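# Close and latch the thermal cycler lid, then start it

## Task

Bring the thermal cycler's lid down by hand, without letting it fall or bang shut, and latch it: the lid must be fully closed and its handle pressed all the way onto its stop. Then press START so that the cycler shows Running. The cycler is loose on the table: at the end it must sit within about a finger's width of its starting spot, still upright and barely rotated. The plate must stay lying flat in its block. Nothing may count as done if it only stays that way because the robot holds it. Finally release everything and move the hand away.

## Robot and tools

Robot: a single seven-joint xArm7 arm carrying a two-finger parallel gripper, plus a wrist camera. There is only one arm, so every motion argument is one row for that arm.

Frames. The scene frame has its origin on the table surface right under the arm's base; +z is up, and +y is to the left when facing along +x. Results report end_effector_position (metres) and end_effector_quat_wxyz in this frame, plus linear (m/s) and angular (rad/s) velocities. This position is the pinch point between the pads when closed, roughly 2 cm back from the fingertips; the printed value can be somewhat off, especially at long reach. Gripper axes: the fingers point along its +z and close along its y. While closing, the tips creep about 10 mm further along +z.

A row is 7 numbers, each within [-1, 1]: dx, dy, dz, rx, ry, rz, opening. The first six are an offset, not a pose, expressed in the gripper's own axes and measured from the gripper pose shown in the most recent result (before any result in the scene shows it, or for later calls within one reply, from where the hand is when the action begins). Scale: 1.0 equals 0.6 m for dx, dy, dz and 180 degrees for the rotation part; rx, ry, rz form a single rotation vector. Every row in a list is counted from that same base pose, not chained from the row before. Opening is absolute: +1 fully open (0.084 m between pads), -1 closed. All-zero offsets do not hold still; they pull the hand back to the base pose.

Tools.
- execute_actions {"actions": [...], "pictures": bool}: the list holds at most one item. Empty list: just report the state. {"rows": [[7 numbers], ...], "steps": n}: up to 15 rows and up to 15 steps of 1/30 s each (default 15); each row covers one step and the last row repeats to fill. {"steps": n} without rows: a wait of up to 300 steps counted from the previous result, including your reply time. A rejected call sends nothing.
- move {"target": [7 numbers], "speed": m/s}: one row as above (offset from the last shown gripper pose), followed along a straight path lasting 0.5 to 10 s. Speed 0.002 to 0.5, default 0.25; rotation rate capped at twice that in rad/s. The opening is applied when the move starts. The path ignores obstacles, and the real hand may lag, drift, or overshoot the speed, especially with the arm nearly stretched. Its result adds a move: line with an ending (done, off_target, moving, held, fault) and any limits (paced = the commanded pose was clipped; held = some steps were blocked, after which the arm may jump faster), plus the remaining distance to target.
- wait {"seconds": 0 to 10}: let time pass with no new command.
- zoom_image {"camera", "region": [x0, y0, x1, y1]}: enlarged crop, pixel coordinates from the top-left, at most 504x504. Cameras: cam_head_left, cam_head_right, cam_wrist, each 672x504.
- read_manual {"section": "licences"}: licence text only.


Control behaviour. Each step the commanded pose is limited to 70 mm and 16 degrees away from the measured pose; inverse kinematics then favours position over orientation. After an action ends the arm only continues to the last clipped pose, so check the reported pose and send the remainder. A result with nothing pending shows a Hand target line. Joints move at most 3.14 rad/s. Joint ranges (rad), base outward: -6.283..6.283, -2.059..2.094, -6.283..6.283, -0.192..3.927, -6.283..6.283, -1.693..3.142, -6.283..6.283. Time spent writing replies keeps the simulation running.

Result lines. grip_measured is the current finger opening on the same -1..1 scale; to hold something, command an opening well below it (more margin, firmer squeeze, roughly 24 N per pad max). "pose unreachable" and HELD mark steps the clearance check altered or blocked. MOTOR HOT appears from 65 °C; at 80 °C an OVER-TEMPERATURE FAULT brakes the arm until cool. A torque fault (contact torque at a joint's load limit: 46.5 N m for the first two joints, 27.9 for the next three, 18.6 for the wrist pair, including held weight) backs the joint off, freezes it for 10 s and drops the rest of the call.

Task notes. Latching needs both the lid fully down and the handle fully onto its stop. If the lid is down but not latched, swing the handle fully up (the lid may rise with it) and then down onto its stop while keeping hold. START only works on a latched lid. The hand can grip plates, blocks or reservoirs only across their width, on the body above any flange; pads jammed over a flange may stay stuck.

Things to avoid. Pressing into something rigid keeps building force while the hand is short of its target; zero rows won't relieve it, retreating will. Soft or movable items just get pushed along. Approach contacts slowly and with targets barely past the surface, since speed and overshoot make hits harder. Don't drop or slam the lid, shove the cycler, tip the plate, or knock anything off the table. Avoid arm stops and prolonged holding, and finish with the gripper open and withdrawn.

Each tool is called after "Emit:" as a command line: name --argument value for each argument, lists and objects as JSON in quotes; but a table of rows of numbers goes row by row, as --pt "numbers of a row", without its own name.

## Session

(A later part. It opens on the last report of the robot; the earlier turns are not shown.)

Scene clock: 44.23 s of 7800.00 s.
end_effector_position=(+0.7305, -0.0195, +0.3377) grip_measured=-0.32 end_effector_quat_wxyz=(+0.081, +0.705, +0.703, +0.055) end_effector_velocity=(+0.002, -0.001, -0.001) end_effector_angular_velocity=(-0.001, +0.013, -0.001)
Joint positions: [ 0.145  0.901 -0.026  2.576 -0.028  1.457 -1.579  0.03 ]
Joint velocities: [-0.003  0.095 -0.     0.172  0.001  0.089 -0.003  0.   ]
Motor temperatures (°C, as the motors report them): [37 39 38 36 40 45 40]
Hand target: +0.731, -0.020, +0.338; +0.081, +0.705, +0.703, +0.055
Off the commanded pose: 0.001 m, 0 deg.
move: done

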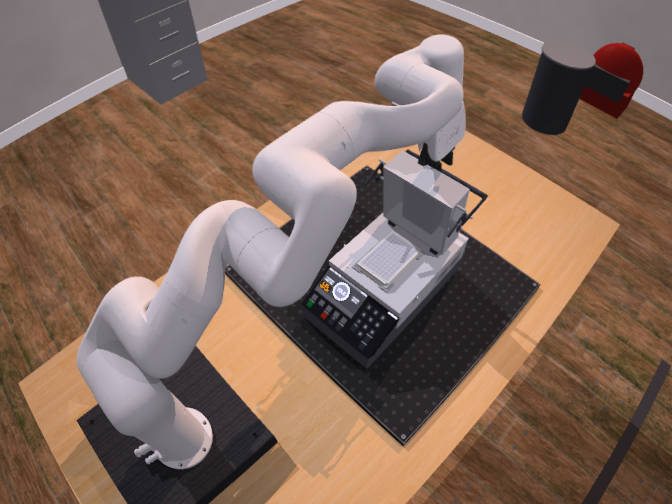

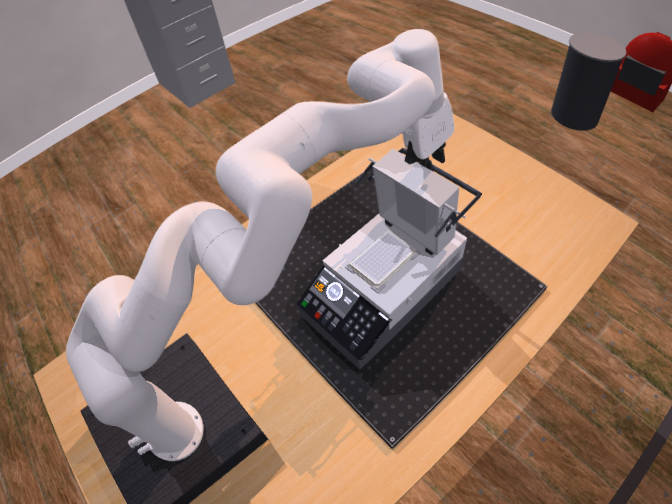

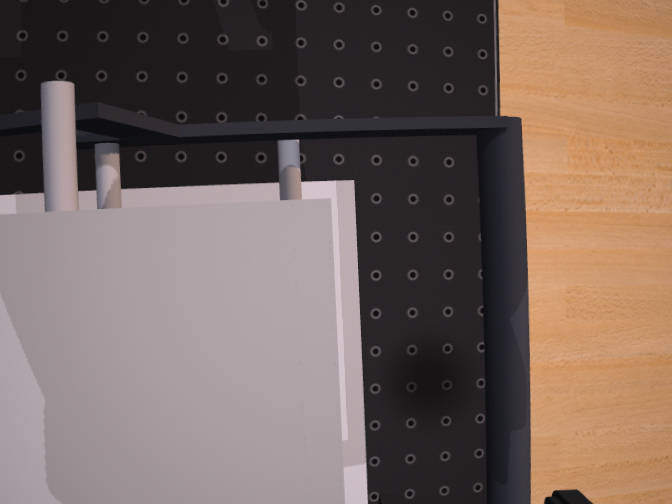

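Emit:
move --target '[0,0,-0.03,0,0,0,-0.5]' --speed 0.08

Emit:
move --target '[0,0.025,0,0,0,0,-0.5]' --speed 0.08

Scene clock: 46.33 s of 7800.00 s.
end_effector_position=(+0.7269, -0.0188, +0.3551) grip_measured=-0.52 end_effector_quat_wxyz=(+0.082, +0.705, +0.703, +0.057) end_effector_velocity=(-0.001, +0.000, +0.001) end_effector_angular_velocity=(+0.001, +0.003, +0.000)
Joint positions: [ 0.146  0.944 -0.027  2.705 -0.027  1.538 -1.581  0.021]
Joint velocities: [ 0.     0.021 -0.001  0.042  0.002  0.024 -0.001  0.   ]
Motor temperatures (°C, as the motors report them): [37 39 38 36 40 45 40]
Hand target: +0.727, -0.019, +0.355; +0.082, +0.705, +0.703, +0.057
Off the commanded pose: 0.000 m, 0 deg.
elbow stopped short: the move would have taken joint 4 (elbow) straighter than the controller allows; a more bent joint 4 avoids this.
move: done

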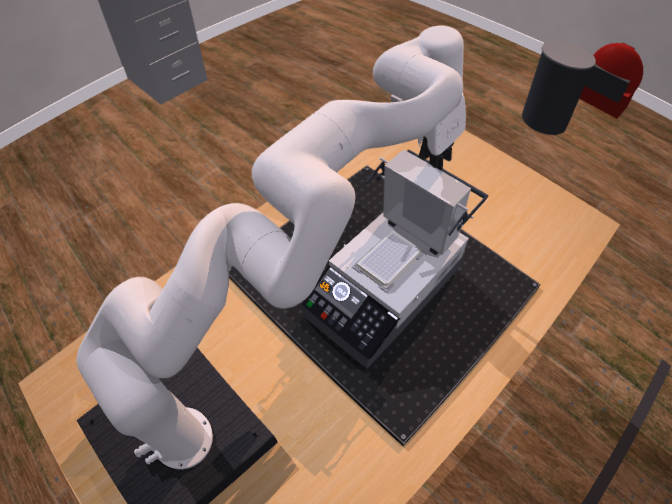

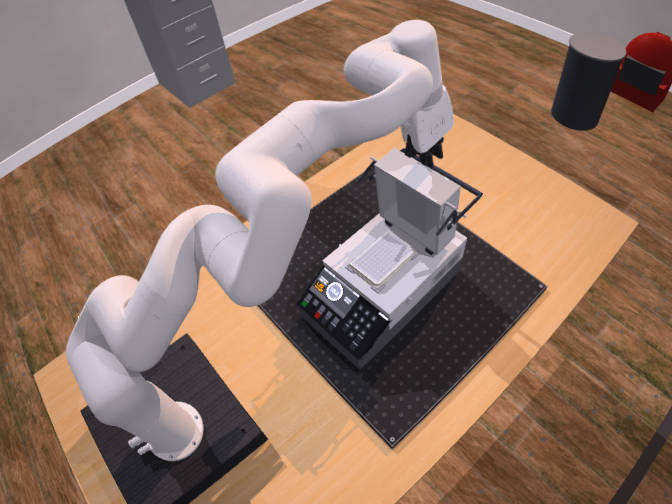

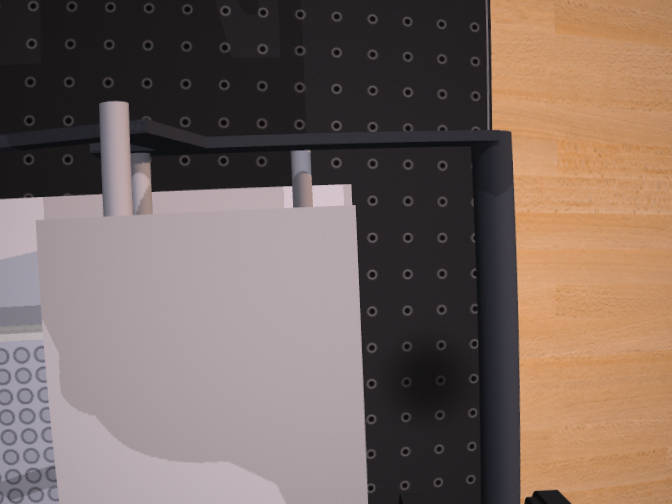

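Scene clock: 47.10 s of 7800.00 s.
end_effector_position=(+0.7405, -0.0189, +0.3575) grip_measured=-0.52 end_effector_quat_wxyz=(+0.101, +0.702, +0.701, +0.075) end_effector_velocity=(+0.003, +0.001, +0.004) end_effector_angular_velocity=(+0.000, -0.016, +0.001)
Joint positions: [ 0.146  0.953 -0.029  2.709 -0.025  1.481 -1.581  0.021]
Joint velocities: [ 0.001 -0.002 -0.003  0.003  0.003 -0.012 -0.001  0.   ]
Motor temperatures (°C, as the motors report them): [37 39 38 36 40 45 40]
Hand target: +0.741, -0.019, +0.358; +0.101, +0.702, +0.701, +0.075
Off the commanded pose: 0.001 m, 3 deg.
elbow stopped short: the move would have taken joint 4 (elbow) straighter than the controller allows; a more bent joint 4 avoids this.
move: off_target

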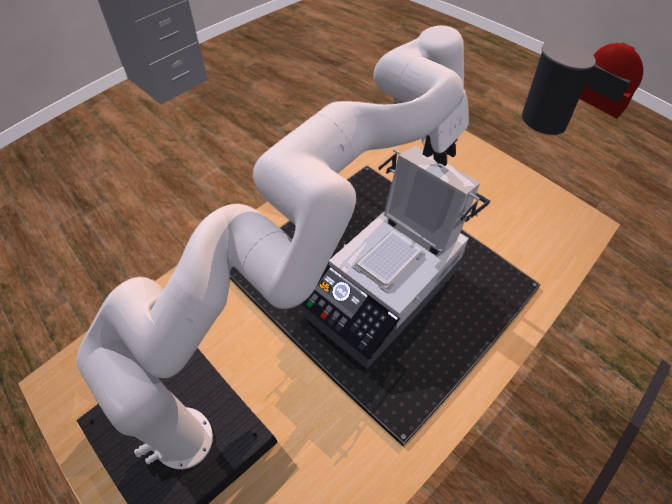

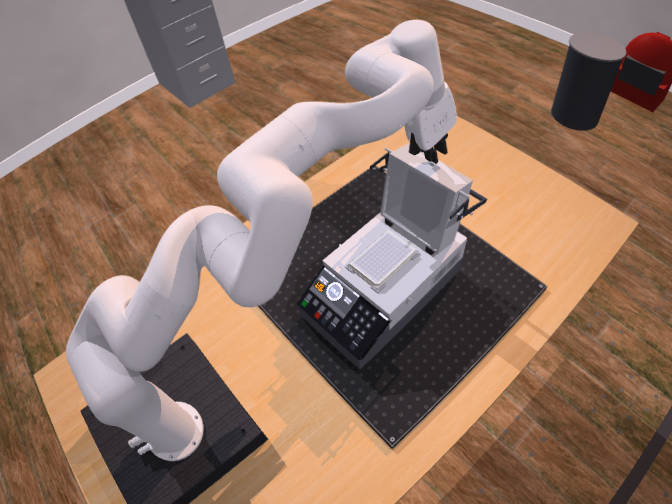

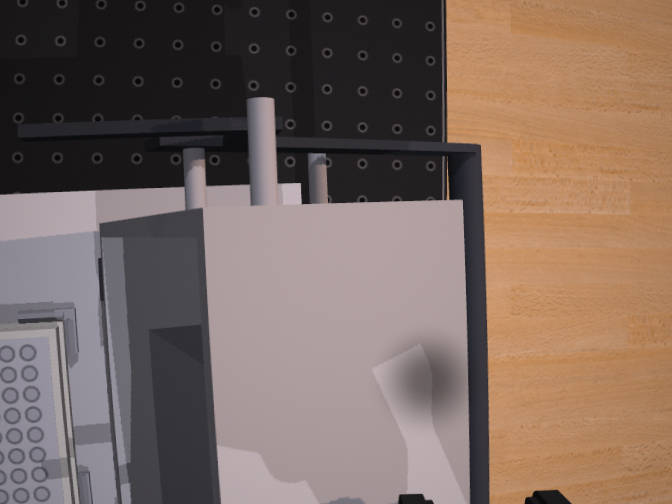

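Emit:
move --target '[0,-0.045,0.01,0,0,0,1]' --speed 0.08

Emit:
move --target '[0,0,0.06,0,0,0,1]' --speed 0.04

Scene clock: 52.30 s of 7800.00 s.
end_effector_position=(+0.7160, -0.0190, +0.3450) grip_measured=+1.00 end_effector_quat_wxyz=(+0.100, +0.702, +0.701, +0.074) end_effector_velocity=(+0.000, -0.000, +0.001) end_effector_angular_velocity=(-0.000, -0.015, +0.000)
Joint positions: [ 0.153  0.658 -0.03   2.159 -0.033  1.228 -1.572  0.084]
Joint velocities: [ 0.    -0.019 -0.    -0.034 -0.001 -0.029  0.001 -0.   ]
Motor temperatures (°C, as the motors report them): [37 39 38 36 40 45 40]
Hand target: +0.716, -0.019, +0.345; +0.101, +0.702, +0.701, +0.075
Off the commanded pose: 0.000 m, 0 deg.
After step 90, 1.10 s passed at rest.
move: done

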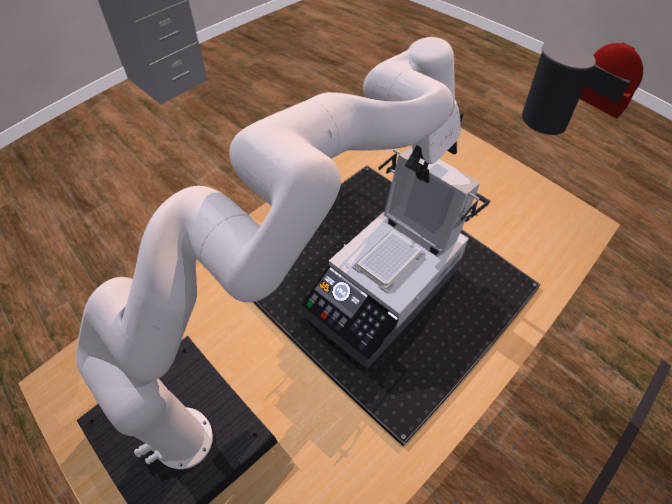

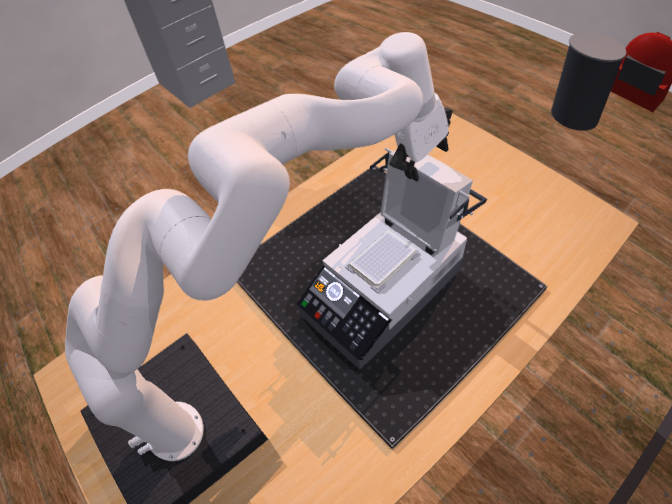

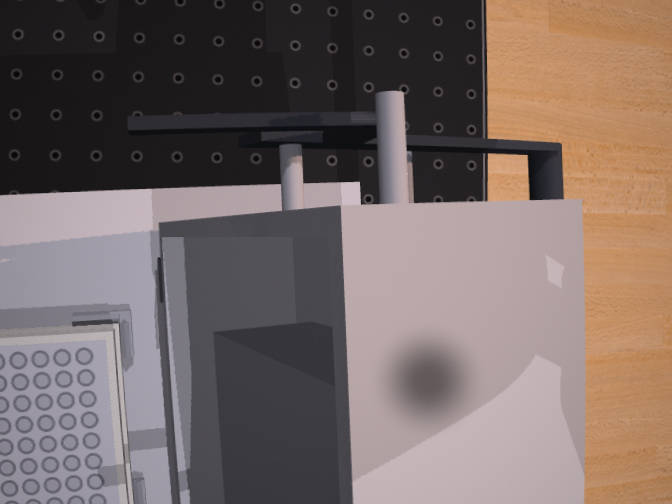

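Scene clock: 53.50 s of 7800.00 s.
end_effector_position=(+0.7247, -0.0205, +0.3105) grip_measured=+1.00 end_effector_quat_wxyz=(+0.101, +0.703, +0.701, +0.074) end_effector_velocity=(+0.001, -0.000, +0.002) end_effector_angular_velocity=(+0.000, -0.007, -0.000)
Joint positions: [ 0.15   0.691 -0.03   2.115 -0.032  1.15  -1.572  0.084]
Joint velocities: [-0.    -0.001 -0.     0.001  0.    -0.005  0.     0.   ]
Motor temperatures (°C, as the motors report them): [37 39 38 36 40 45 40]
Hand target: +0.725, -0.021, +0.310; +0.101, +0.703, +0.701, +0.074
Off the commanded pose: 0.000 m, 0 deg.
move: done

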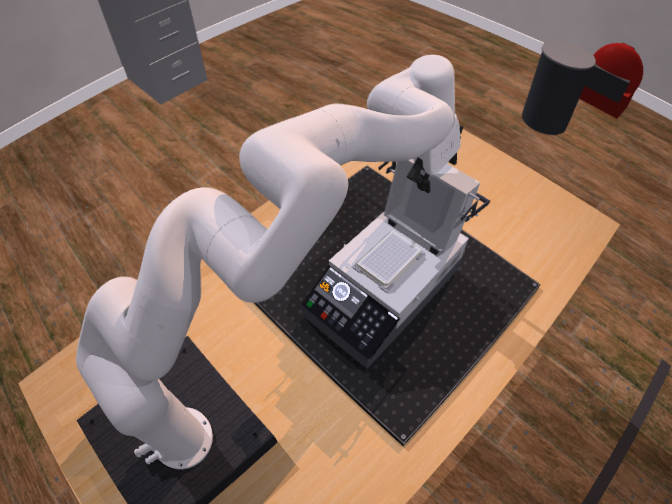

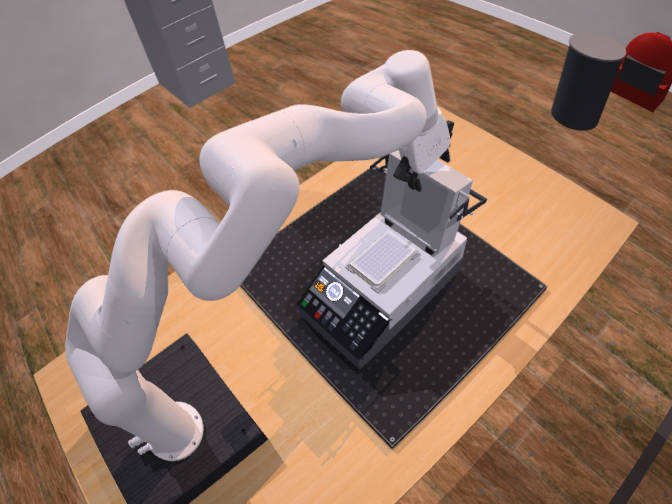

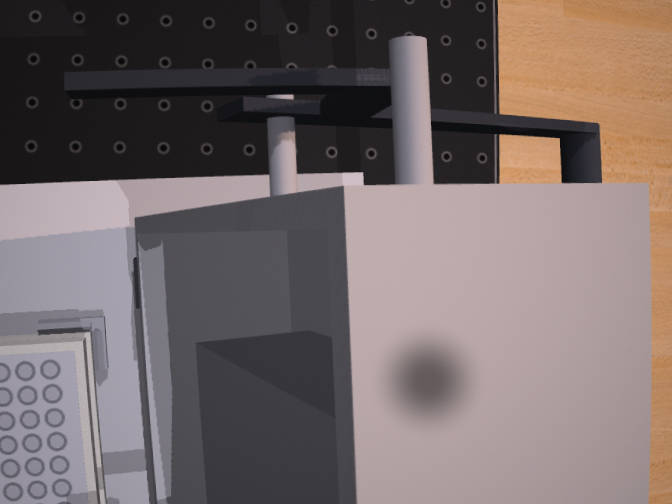

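Emit:
move --target '[0,0,0.02,0,0,0,1]' --speed 0.04

Emit:
move --target '[0,-0.11,-0.025,0.04,0,0,1]' --speed 0.04

Scene clock: 57.53 s of 7800.00 s.
end_effector_position=(+0.7276, -0.0210, +0.2991) grip_measured=+1.00 end_effector_quat_wxyz=(+0.101, +0.703, +0.701, +0.074) end_effector_velocity=(+0.001, -0.000, +0.002) end_effector_angular_velocity=(+0.000, -0.004, -0.000)
Joint positions: [ 0.149  0.705 -0.03   2.105 -0.032  1.127 -1.572  0.084]
Joint velocities: [ 0.    -0.001 -0.     0.002  0.001 -0.001  0.    -0.   ]
Motor temperatures (°C, as the motors report them): [37 39 38 37 40 45 40]
Hand target: +0.728, -0.021, +0.299; +0.101, +0.703, +0.701, +0.074
Off the commanded pose: 0.000 m, 0 deg.
After step 90, 0.30 s passed at rest.
move: done

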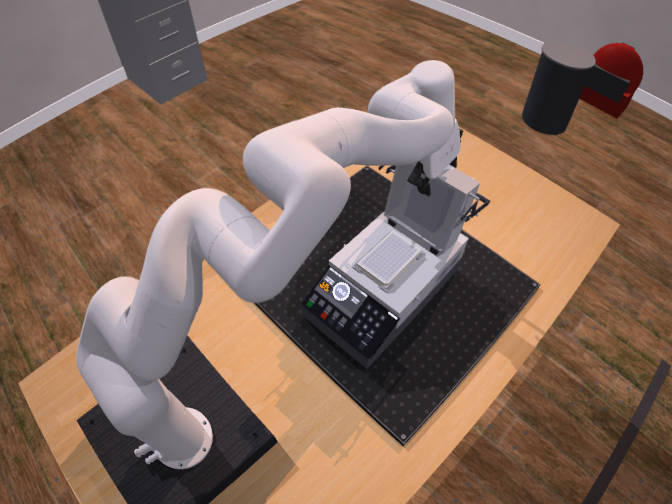

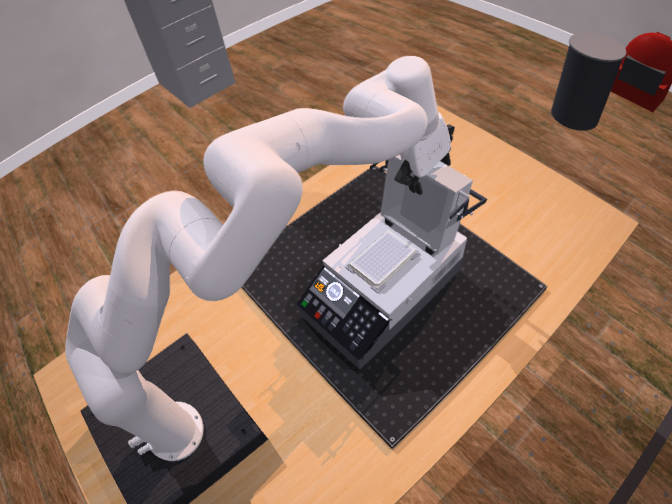

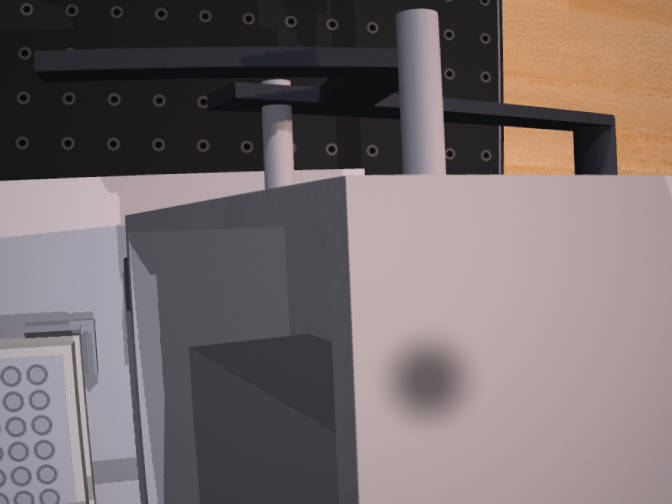

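Scene clock: 59.57 s of 7800.00 s.
end_effector_position=(+0.6604, -0.0205, +0.2978) grip_measured=+1.00 end_effector_quat_wxyz=(+0.057, +0.708, +0.704, +0.030) end_effector_velocity=(-0.001, -0.000, +0.001) end_effector_angular_velocity=(+0.000, -0.002, -0.000)
Joint positions: [ 0.156  0.519 -0.032  1.844 -0.037  1.177 -1.567  0.084]
Joint velocities: [ 0.    -0.004 -0.    -0.003  0.    -0.001  0.     0.   ]
Motor temperatures (°C, as the motors report them): [37 39 38 37 40 45 40]
Hand target: +0.660, -0.020, +0.298; +0.056, +0.708, +0.704, +0.030
Off the commanded pose: 0.001 m, 0 deg.
move: done

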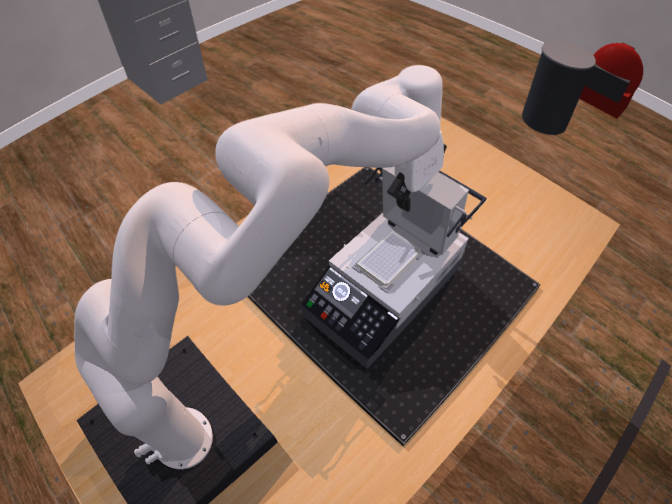

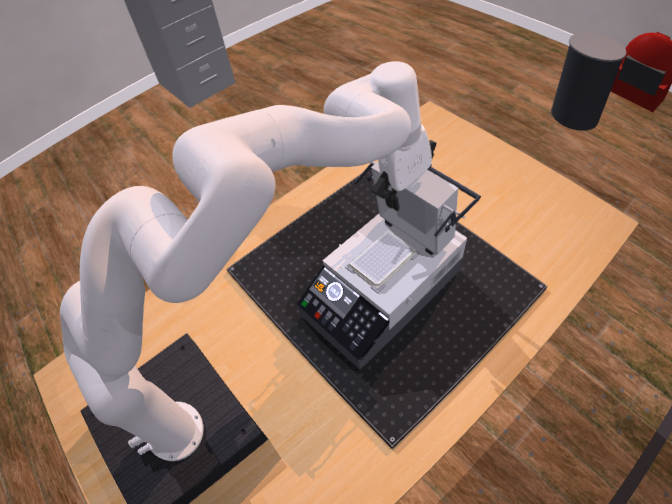

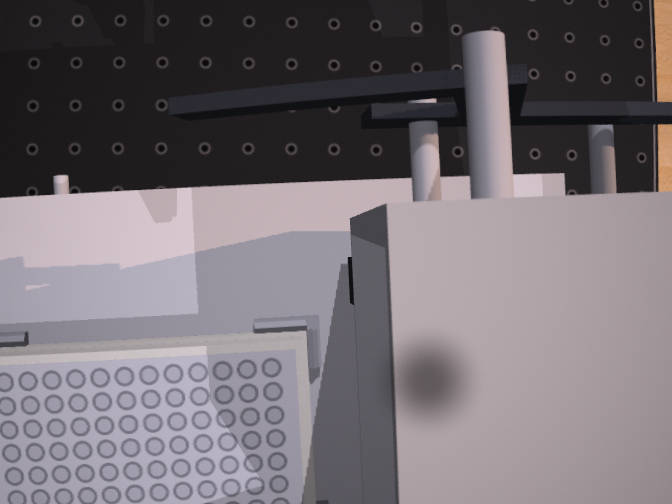

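Emit:
move --target '[0,-0.05,0,0.02,0,0,1]' --speed 0.04

Emit:
move --target '[0,0.015,0,0,0,0,1]' --speed 0.04

Scene clock: 62.17 s of 7800.00 s.
end_effector_position=(+0.6303, -0.0202, +0.2933) grip_measured=+1.00 end_effector_quat_wxyz=(+0.034, +0.709, +0.704, +0.008) end_effector_velocity=(-0.000, -0.000, +0.002) end_effector_angular_velocity=(-0.000, -0.003, -0.001)
Joint positions: [ 0.157  0.459 -0.032  1.757 -0.039  1.215 -1.565  0.084]
Joint velocities: [-0.    -0.004 -0.    -0.001 -0.    -0.     0.     0.   ]
Motor temperatures (°C, as the motors report them): [37 39 38 36 40 45 40]
Hand target: +0.631, -0.020, +0.294; +0.034, +0.709, +0.704, +0.008
Off the commanded pose: 0.001 m, 0 deg.
move: done

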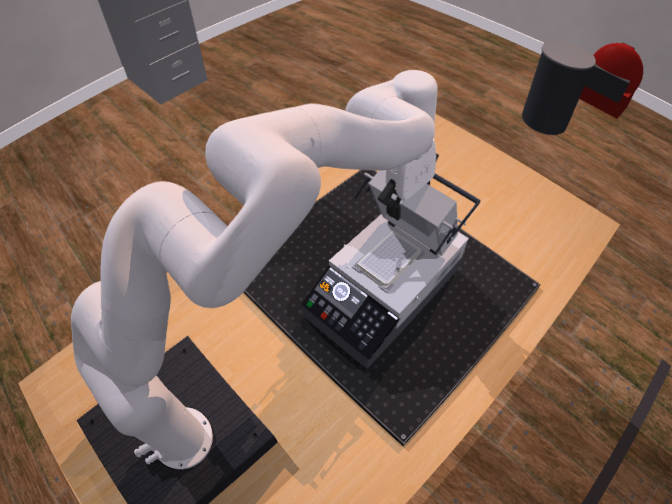

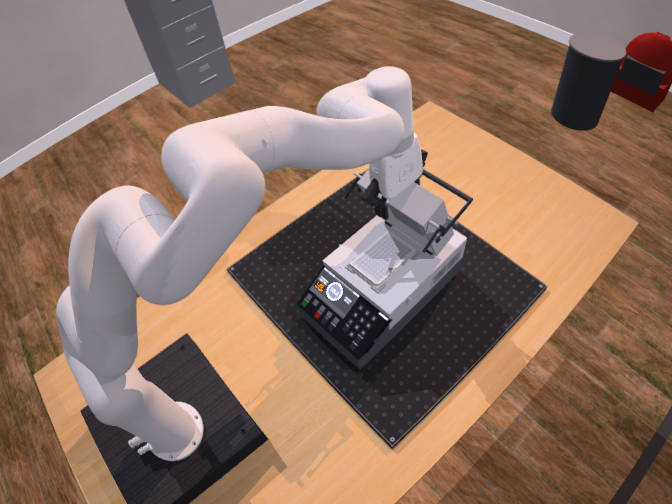

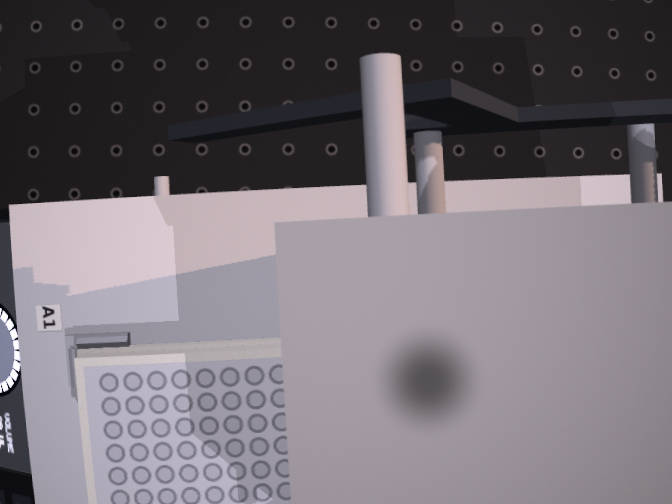

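Scene clock: 62.90 s of 7800.00 s.
end_effector_position=(+0.6388, -0.0200, +0.2930) grip_measured=+1.00 end_effector_quat_wxyz=(+0.033, +0.709, +0.704, +0.007) end_effector_velocity=(+0.001, -0.001, +0.001) end_effector_angular_velocity=(-0.001, -0.001, -0.001)
Joint positions: [ 0.157  0.496 -0.032  1.813 -0.037  1.235 -1.566  0.084]
Joint velocities: [-0.001  0.005 -0.     0.009 -0.001  0.004 -0.     0.   ]
Motor temperatures (°C, as the motors report them): [37 39 38 36 40 45 40]
Hand target: +0.639, -0.020, +0.294; +0.034, +0.709, +0.704, +0.008
Off the commanded pose: 0.001 m, 0 deg.
move: done

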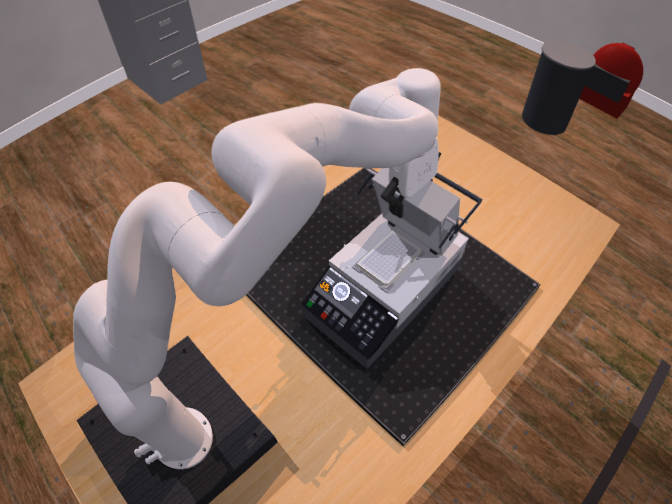

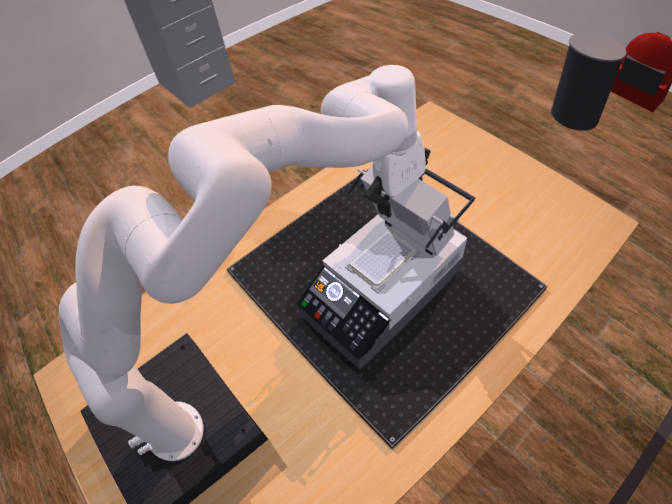

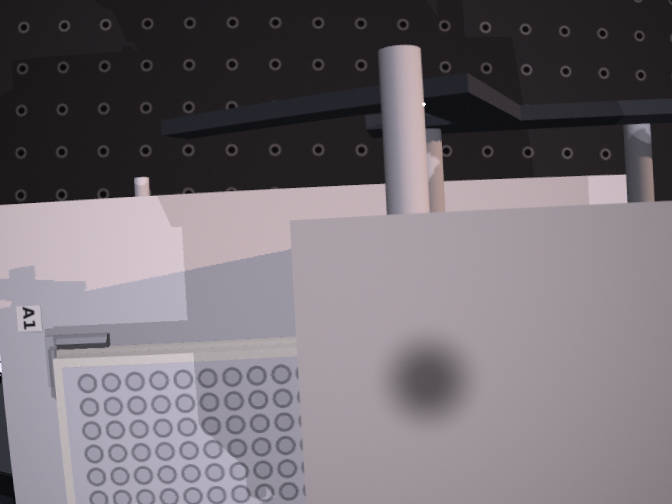

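Emit:
move --target '[0,0.03,-0.005,0,0,0,1]' --speed 0.03

Emit:
move --target '[0,-0.01,0,0,0,0,1]' --speed 0.03

Scene clock: 64.73 s of 7800.00 s.
end_effector_position=(+0.6565, -0.0201, +0.2968) grip_measured=+1.00 end_effector_quat_wxyz=(+0.033, +0.709, +0.705, +0.007) end_effector_velocity=(+0.002, +0.001, +0.003) end_effector_angular_velocity=(+0.002, -0.002, +0.001)
Joint positions: [ 0.155  0.573 -0.031  1.946 -0.034  1.29  -1.569  0.084]
Joint velocities: [ 0.     0.006  0.001  0.016  0.001  0.009 -0.     0.   ]
Motor temperatures (°C, as the motors report them): [37 39 38 36 40 45 40]
Hand target: +0.657, -0.020, +0.297; +0.033, +0.709, +0.705, +0.007
Off the commanded pose: 0.000 m, 0 deg.
move: done

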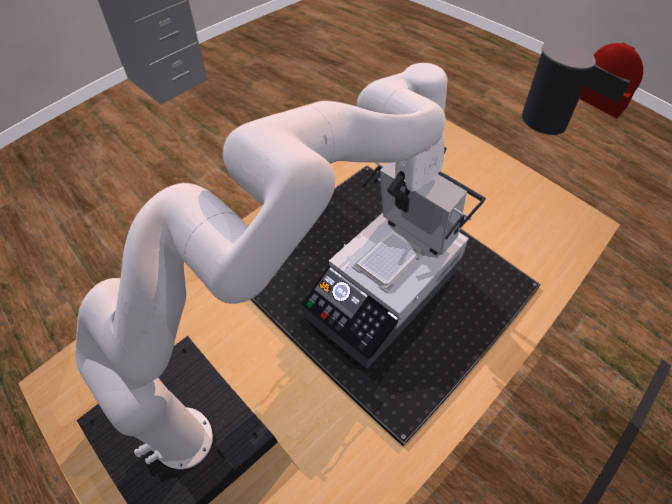

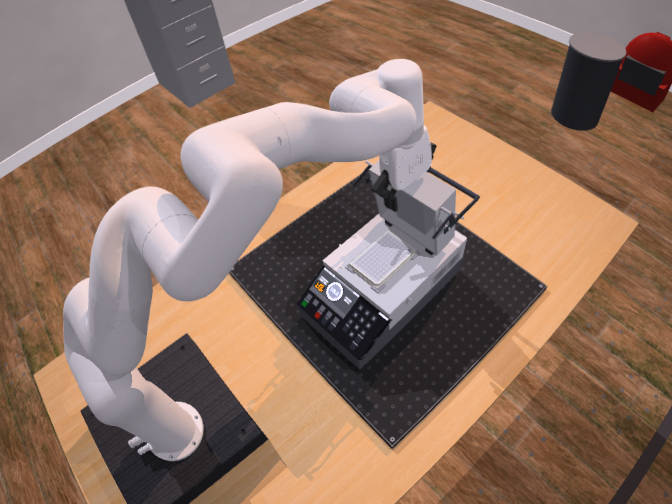

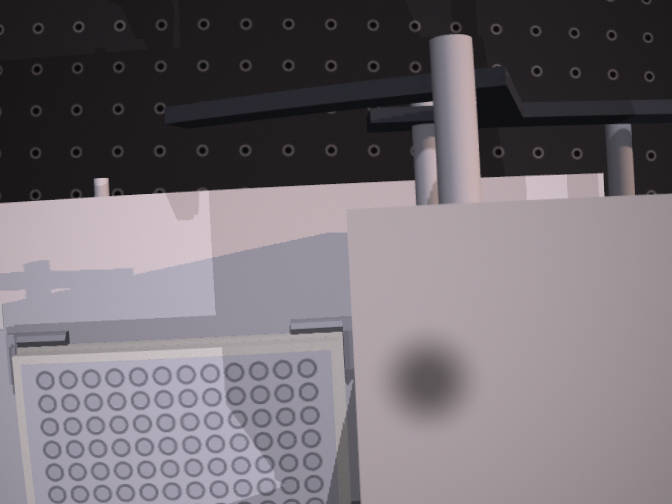

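Scene clock: 65.43 s of 7800.00 s.
end_effector_position=(+0.6510, -0.0202, +0.2974) grip_measured=+1.00 end_effector_quat_wxyz=(+0.034, +0.709, +0.704, +0.008) end_effector_velocity=(-0.001, +0.000, -0.001) end_effector_angular_velocity=(+0.000, -0.001, -0.000)
Joint positions: [ 0.156  0.546 -0.032  1.903 -0.035  1.273 -1.568  0.084]
Joint velocities: [ 0.    -0.005 -0.    -0.01   0.    -0.006  0.     0.   ]
Motor temperatures (°C, as the motors report them): [37 39 38 36 40 45 40]
Hand target: +0.650, -0.020, +0.296; +0.033, +0.709, +0.704, +0.007
Off the commanded pose: 0.001 m, 0 deg.
move: done

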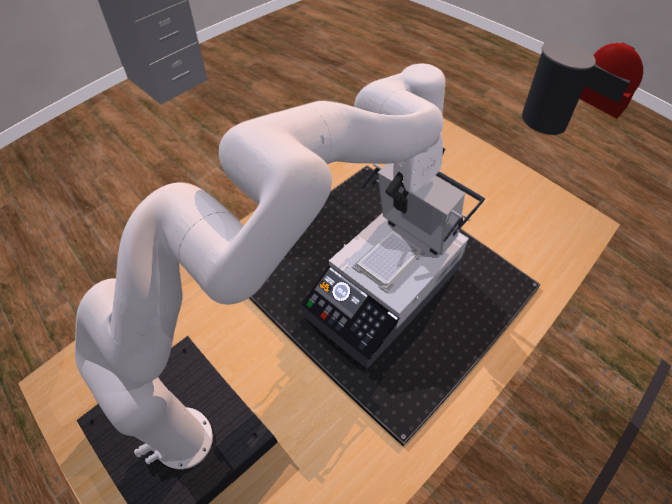

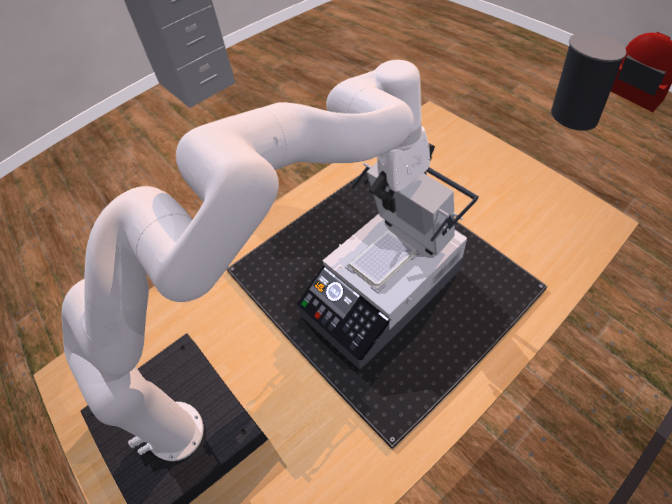

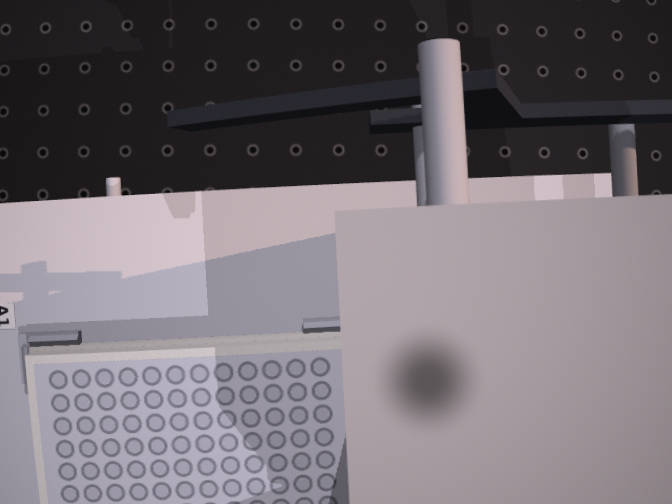

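Emit:
move --target '[0,0.03,0,0,0,0,1]' --speed 0.03

Emit:
move --target '[0,-0.008,0,0,0,0,1]' --speed 0.03

Scene clock: 67.40 s of 7800.00 s.
end_effector_position=(+0.6687, -0.0202, +0.2981) grip_measured=+1.00 end_effector_quat_wxyz=(+0.033, +0.709, +0.705, +0.008) end_effector_velocity=(+0.002, -0.001, +0.003) end_effector_angular_velocity=(-0.001, -0.005, -0.001)
Joint positions: [ 0.153  0.632 -0.031  2.044 -0.033  1.328 -1.571  0.084]
Joint velocities: [-0.001  0.004 -0.     0.013 -0.     0.005 -0.     0.   ]
Motor temperatures (°C, as the motors report them): [37 39 38 36 40 45 40]
Hand target: +0.669, -0.020, +0.298; +0.034, +0.709, +0.704, +0.008
Off the commanded pose: 0.000 m, 0 deg.
move: done

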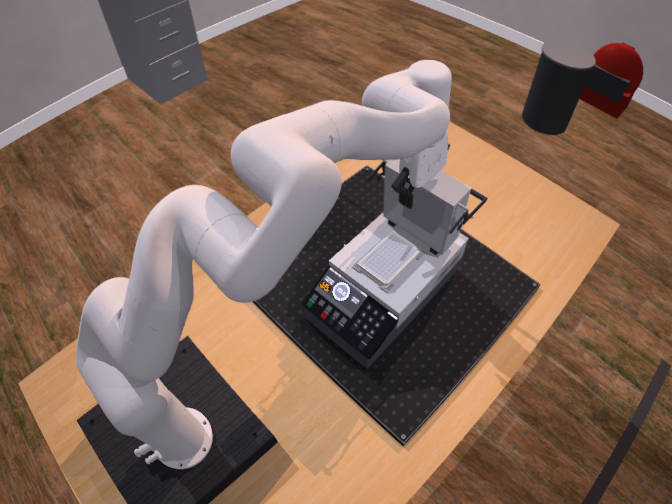

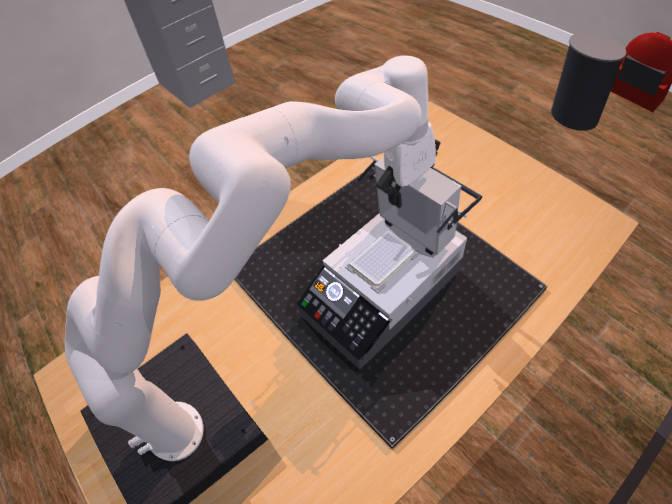

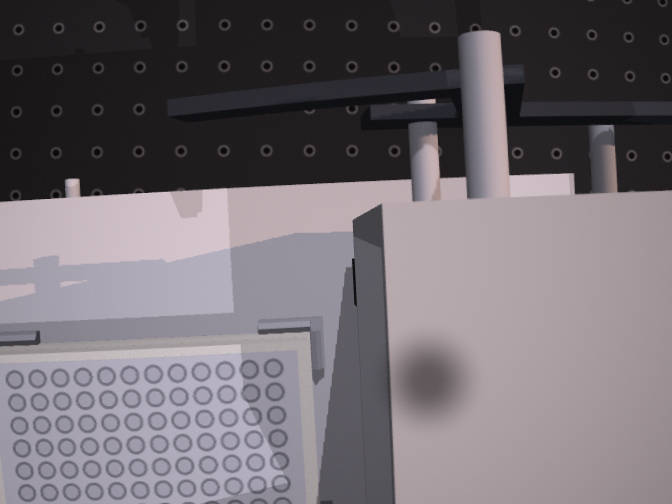

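Scene clock: 68.10 s of 7800.00 s.
end_effector_position=(+0.6644, -0.0203, +0.2989) grip_measured=+1.00 end_effector_quat_wxyz=(+0.034, +0.709, +0.704, +0.009) end_effector_velocity=(-0.001, +0.000, -0.000) end_effector_angular_velocity=(-0.000, -0.001, +0.001)
Joint positions: [ 0.154  0.607 -0.031  2.006 -0.033  1.312 -1.57   0.084]
Joint velocities: [ 0.001 -0.005 -0.    -0.008 -0.    -0.004  0.     0.   ]
Motor temperatures (°C, as the motors report them): [37 39 38 36 40 45 40]
Hand target: +0.664, -0.020, +0.298; +0.033, +0.709, +0.705, +0.008
Off the commanded pose: 0.001 m, 0 deg.
move: done

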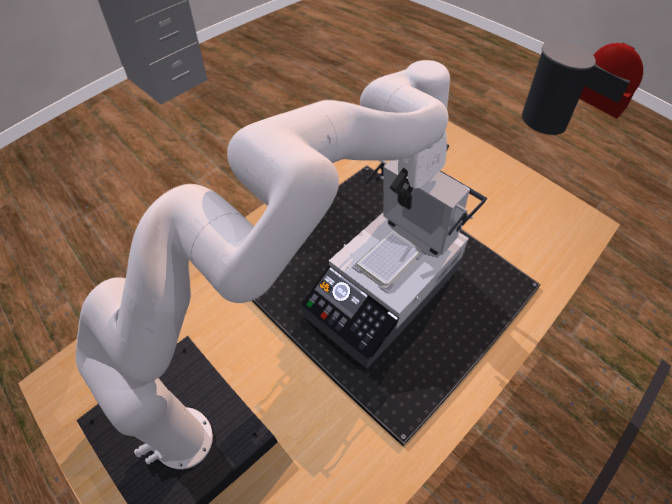

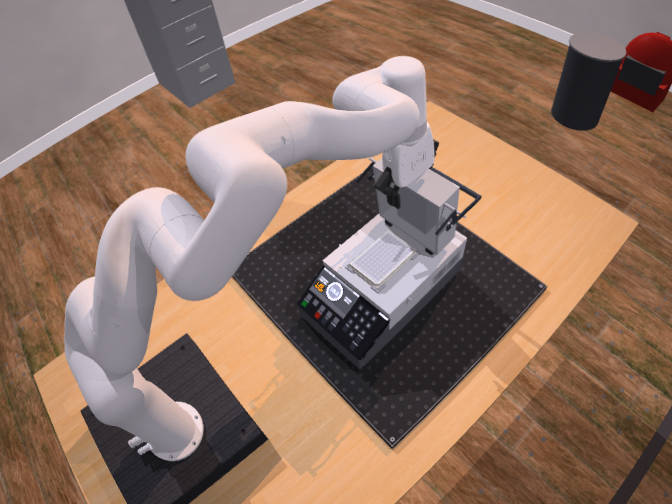

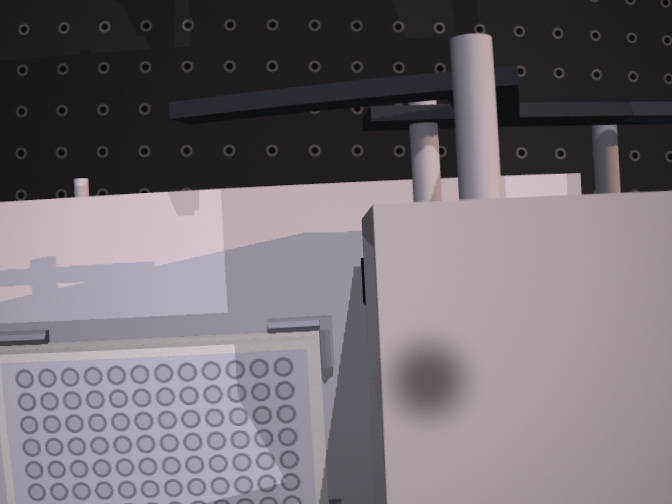

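Emit:
move --target '[0,0,-0.04,0,0,0,1]' --speed 0.03

Scene clock: 70.50 s of 7800.00 s.
end_effector_position=(+0.6630, -0.0193, +0.3226) grip_measured=+1.00 end_effector_quat_wxyz=(+0.034, +0.709, +0.705, +0.009) end_effector_velocity=(+0.000, -0.000, +0.001) end_effector_angular_velocity=(-0.000, -0.000, -0.000)
Joint positions: [ 0.155  0.607 -0.031  2.073 -0.033  1.38  -1.571  0.084]
Joint velocities: [-0.     0.001  0.     0.005 -0.     0.004  0.     0.   ]
Motor temperatures (°C, as the motors report them): [37 39 38 36 40 45 40]
Hand target: +0.663, -0.019, +0.323; +0.034, +0.709, +0.705, +0.009
Off the commanded pose: 0.000 m, 0 deg.
move: done

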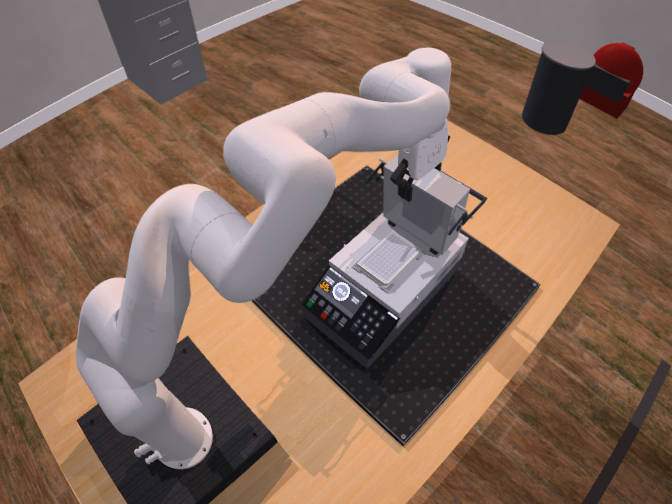

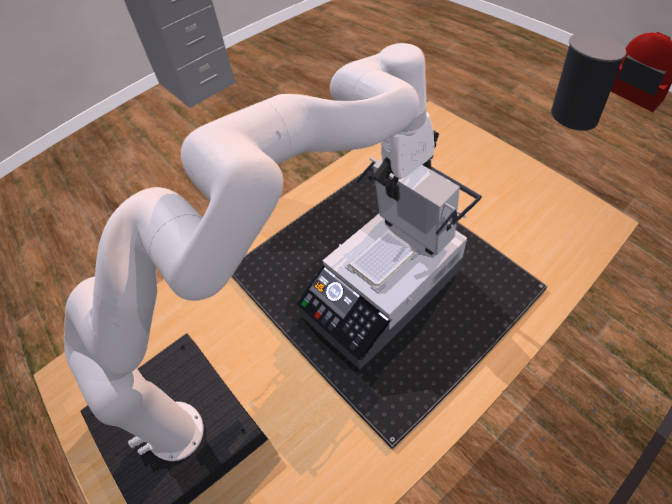

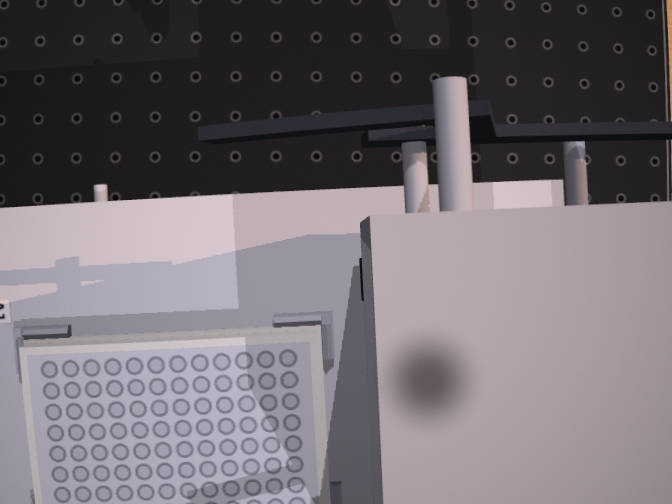

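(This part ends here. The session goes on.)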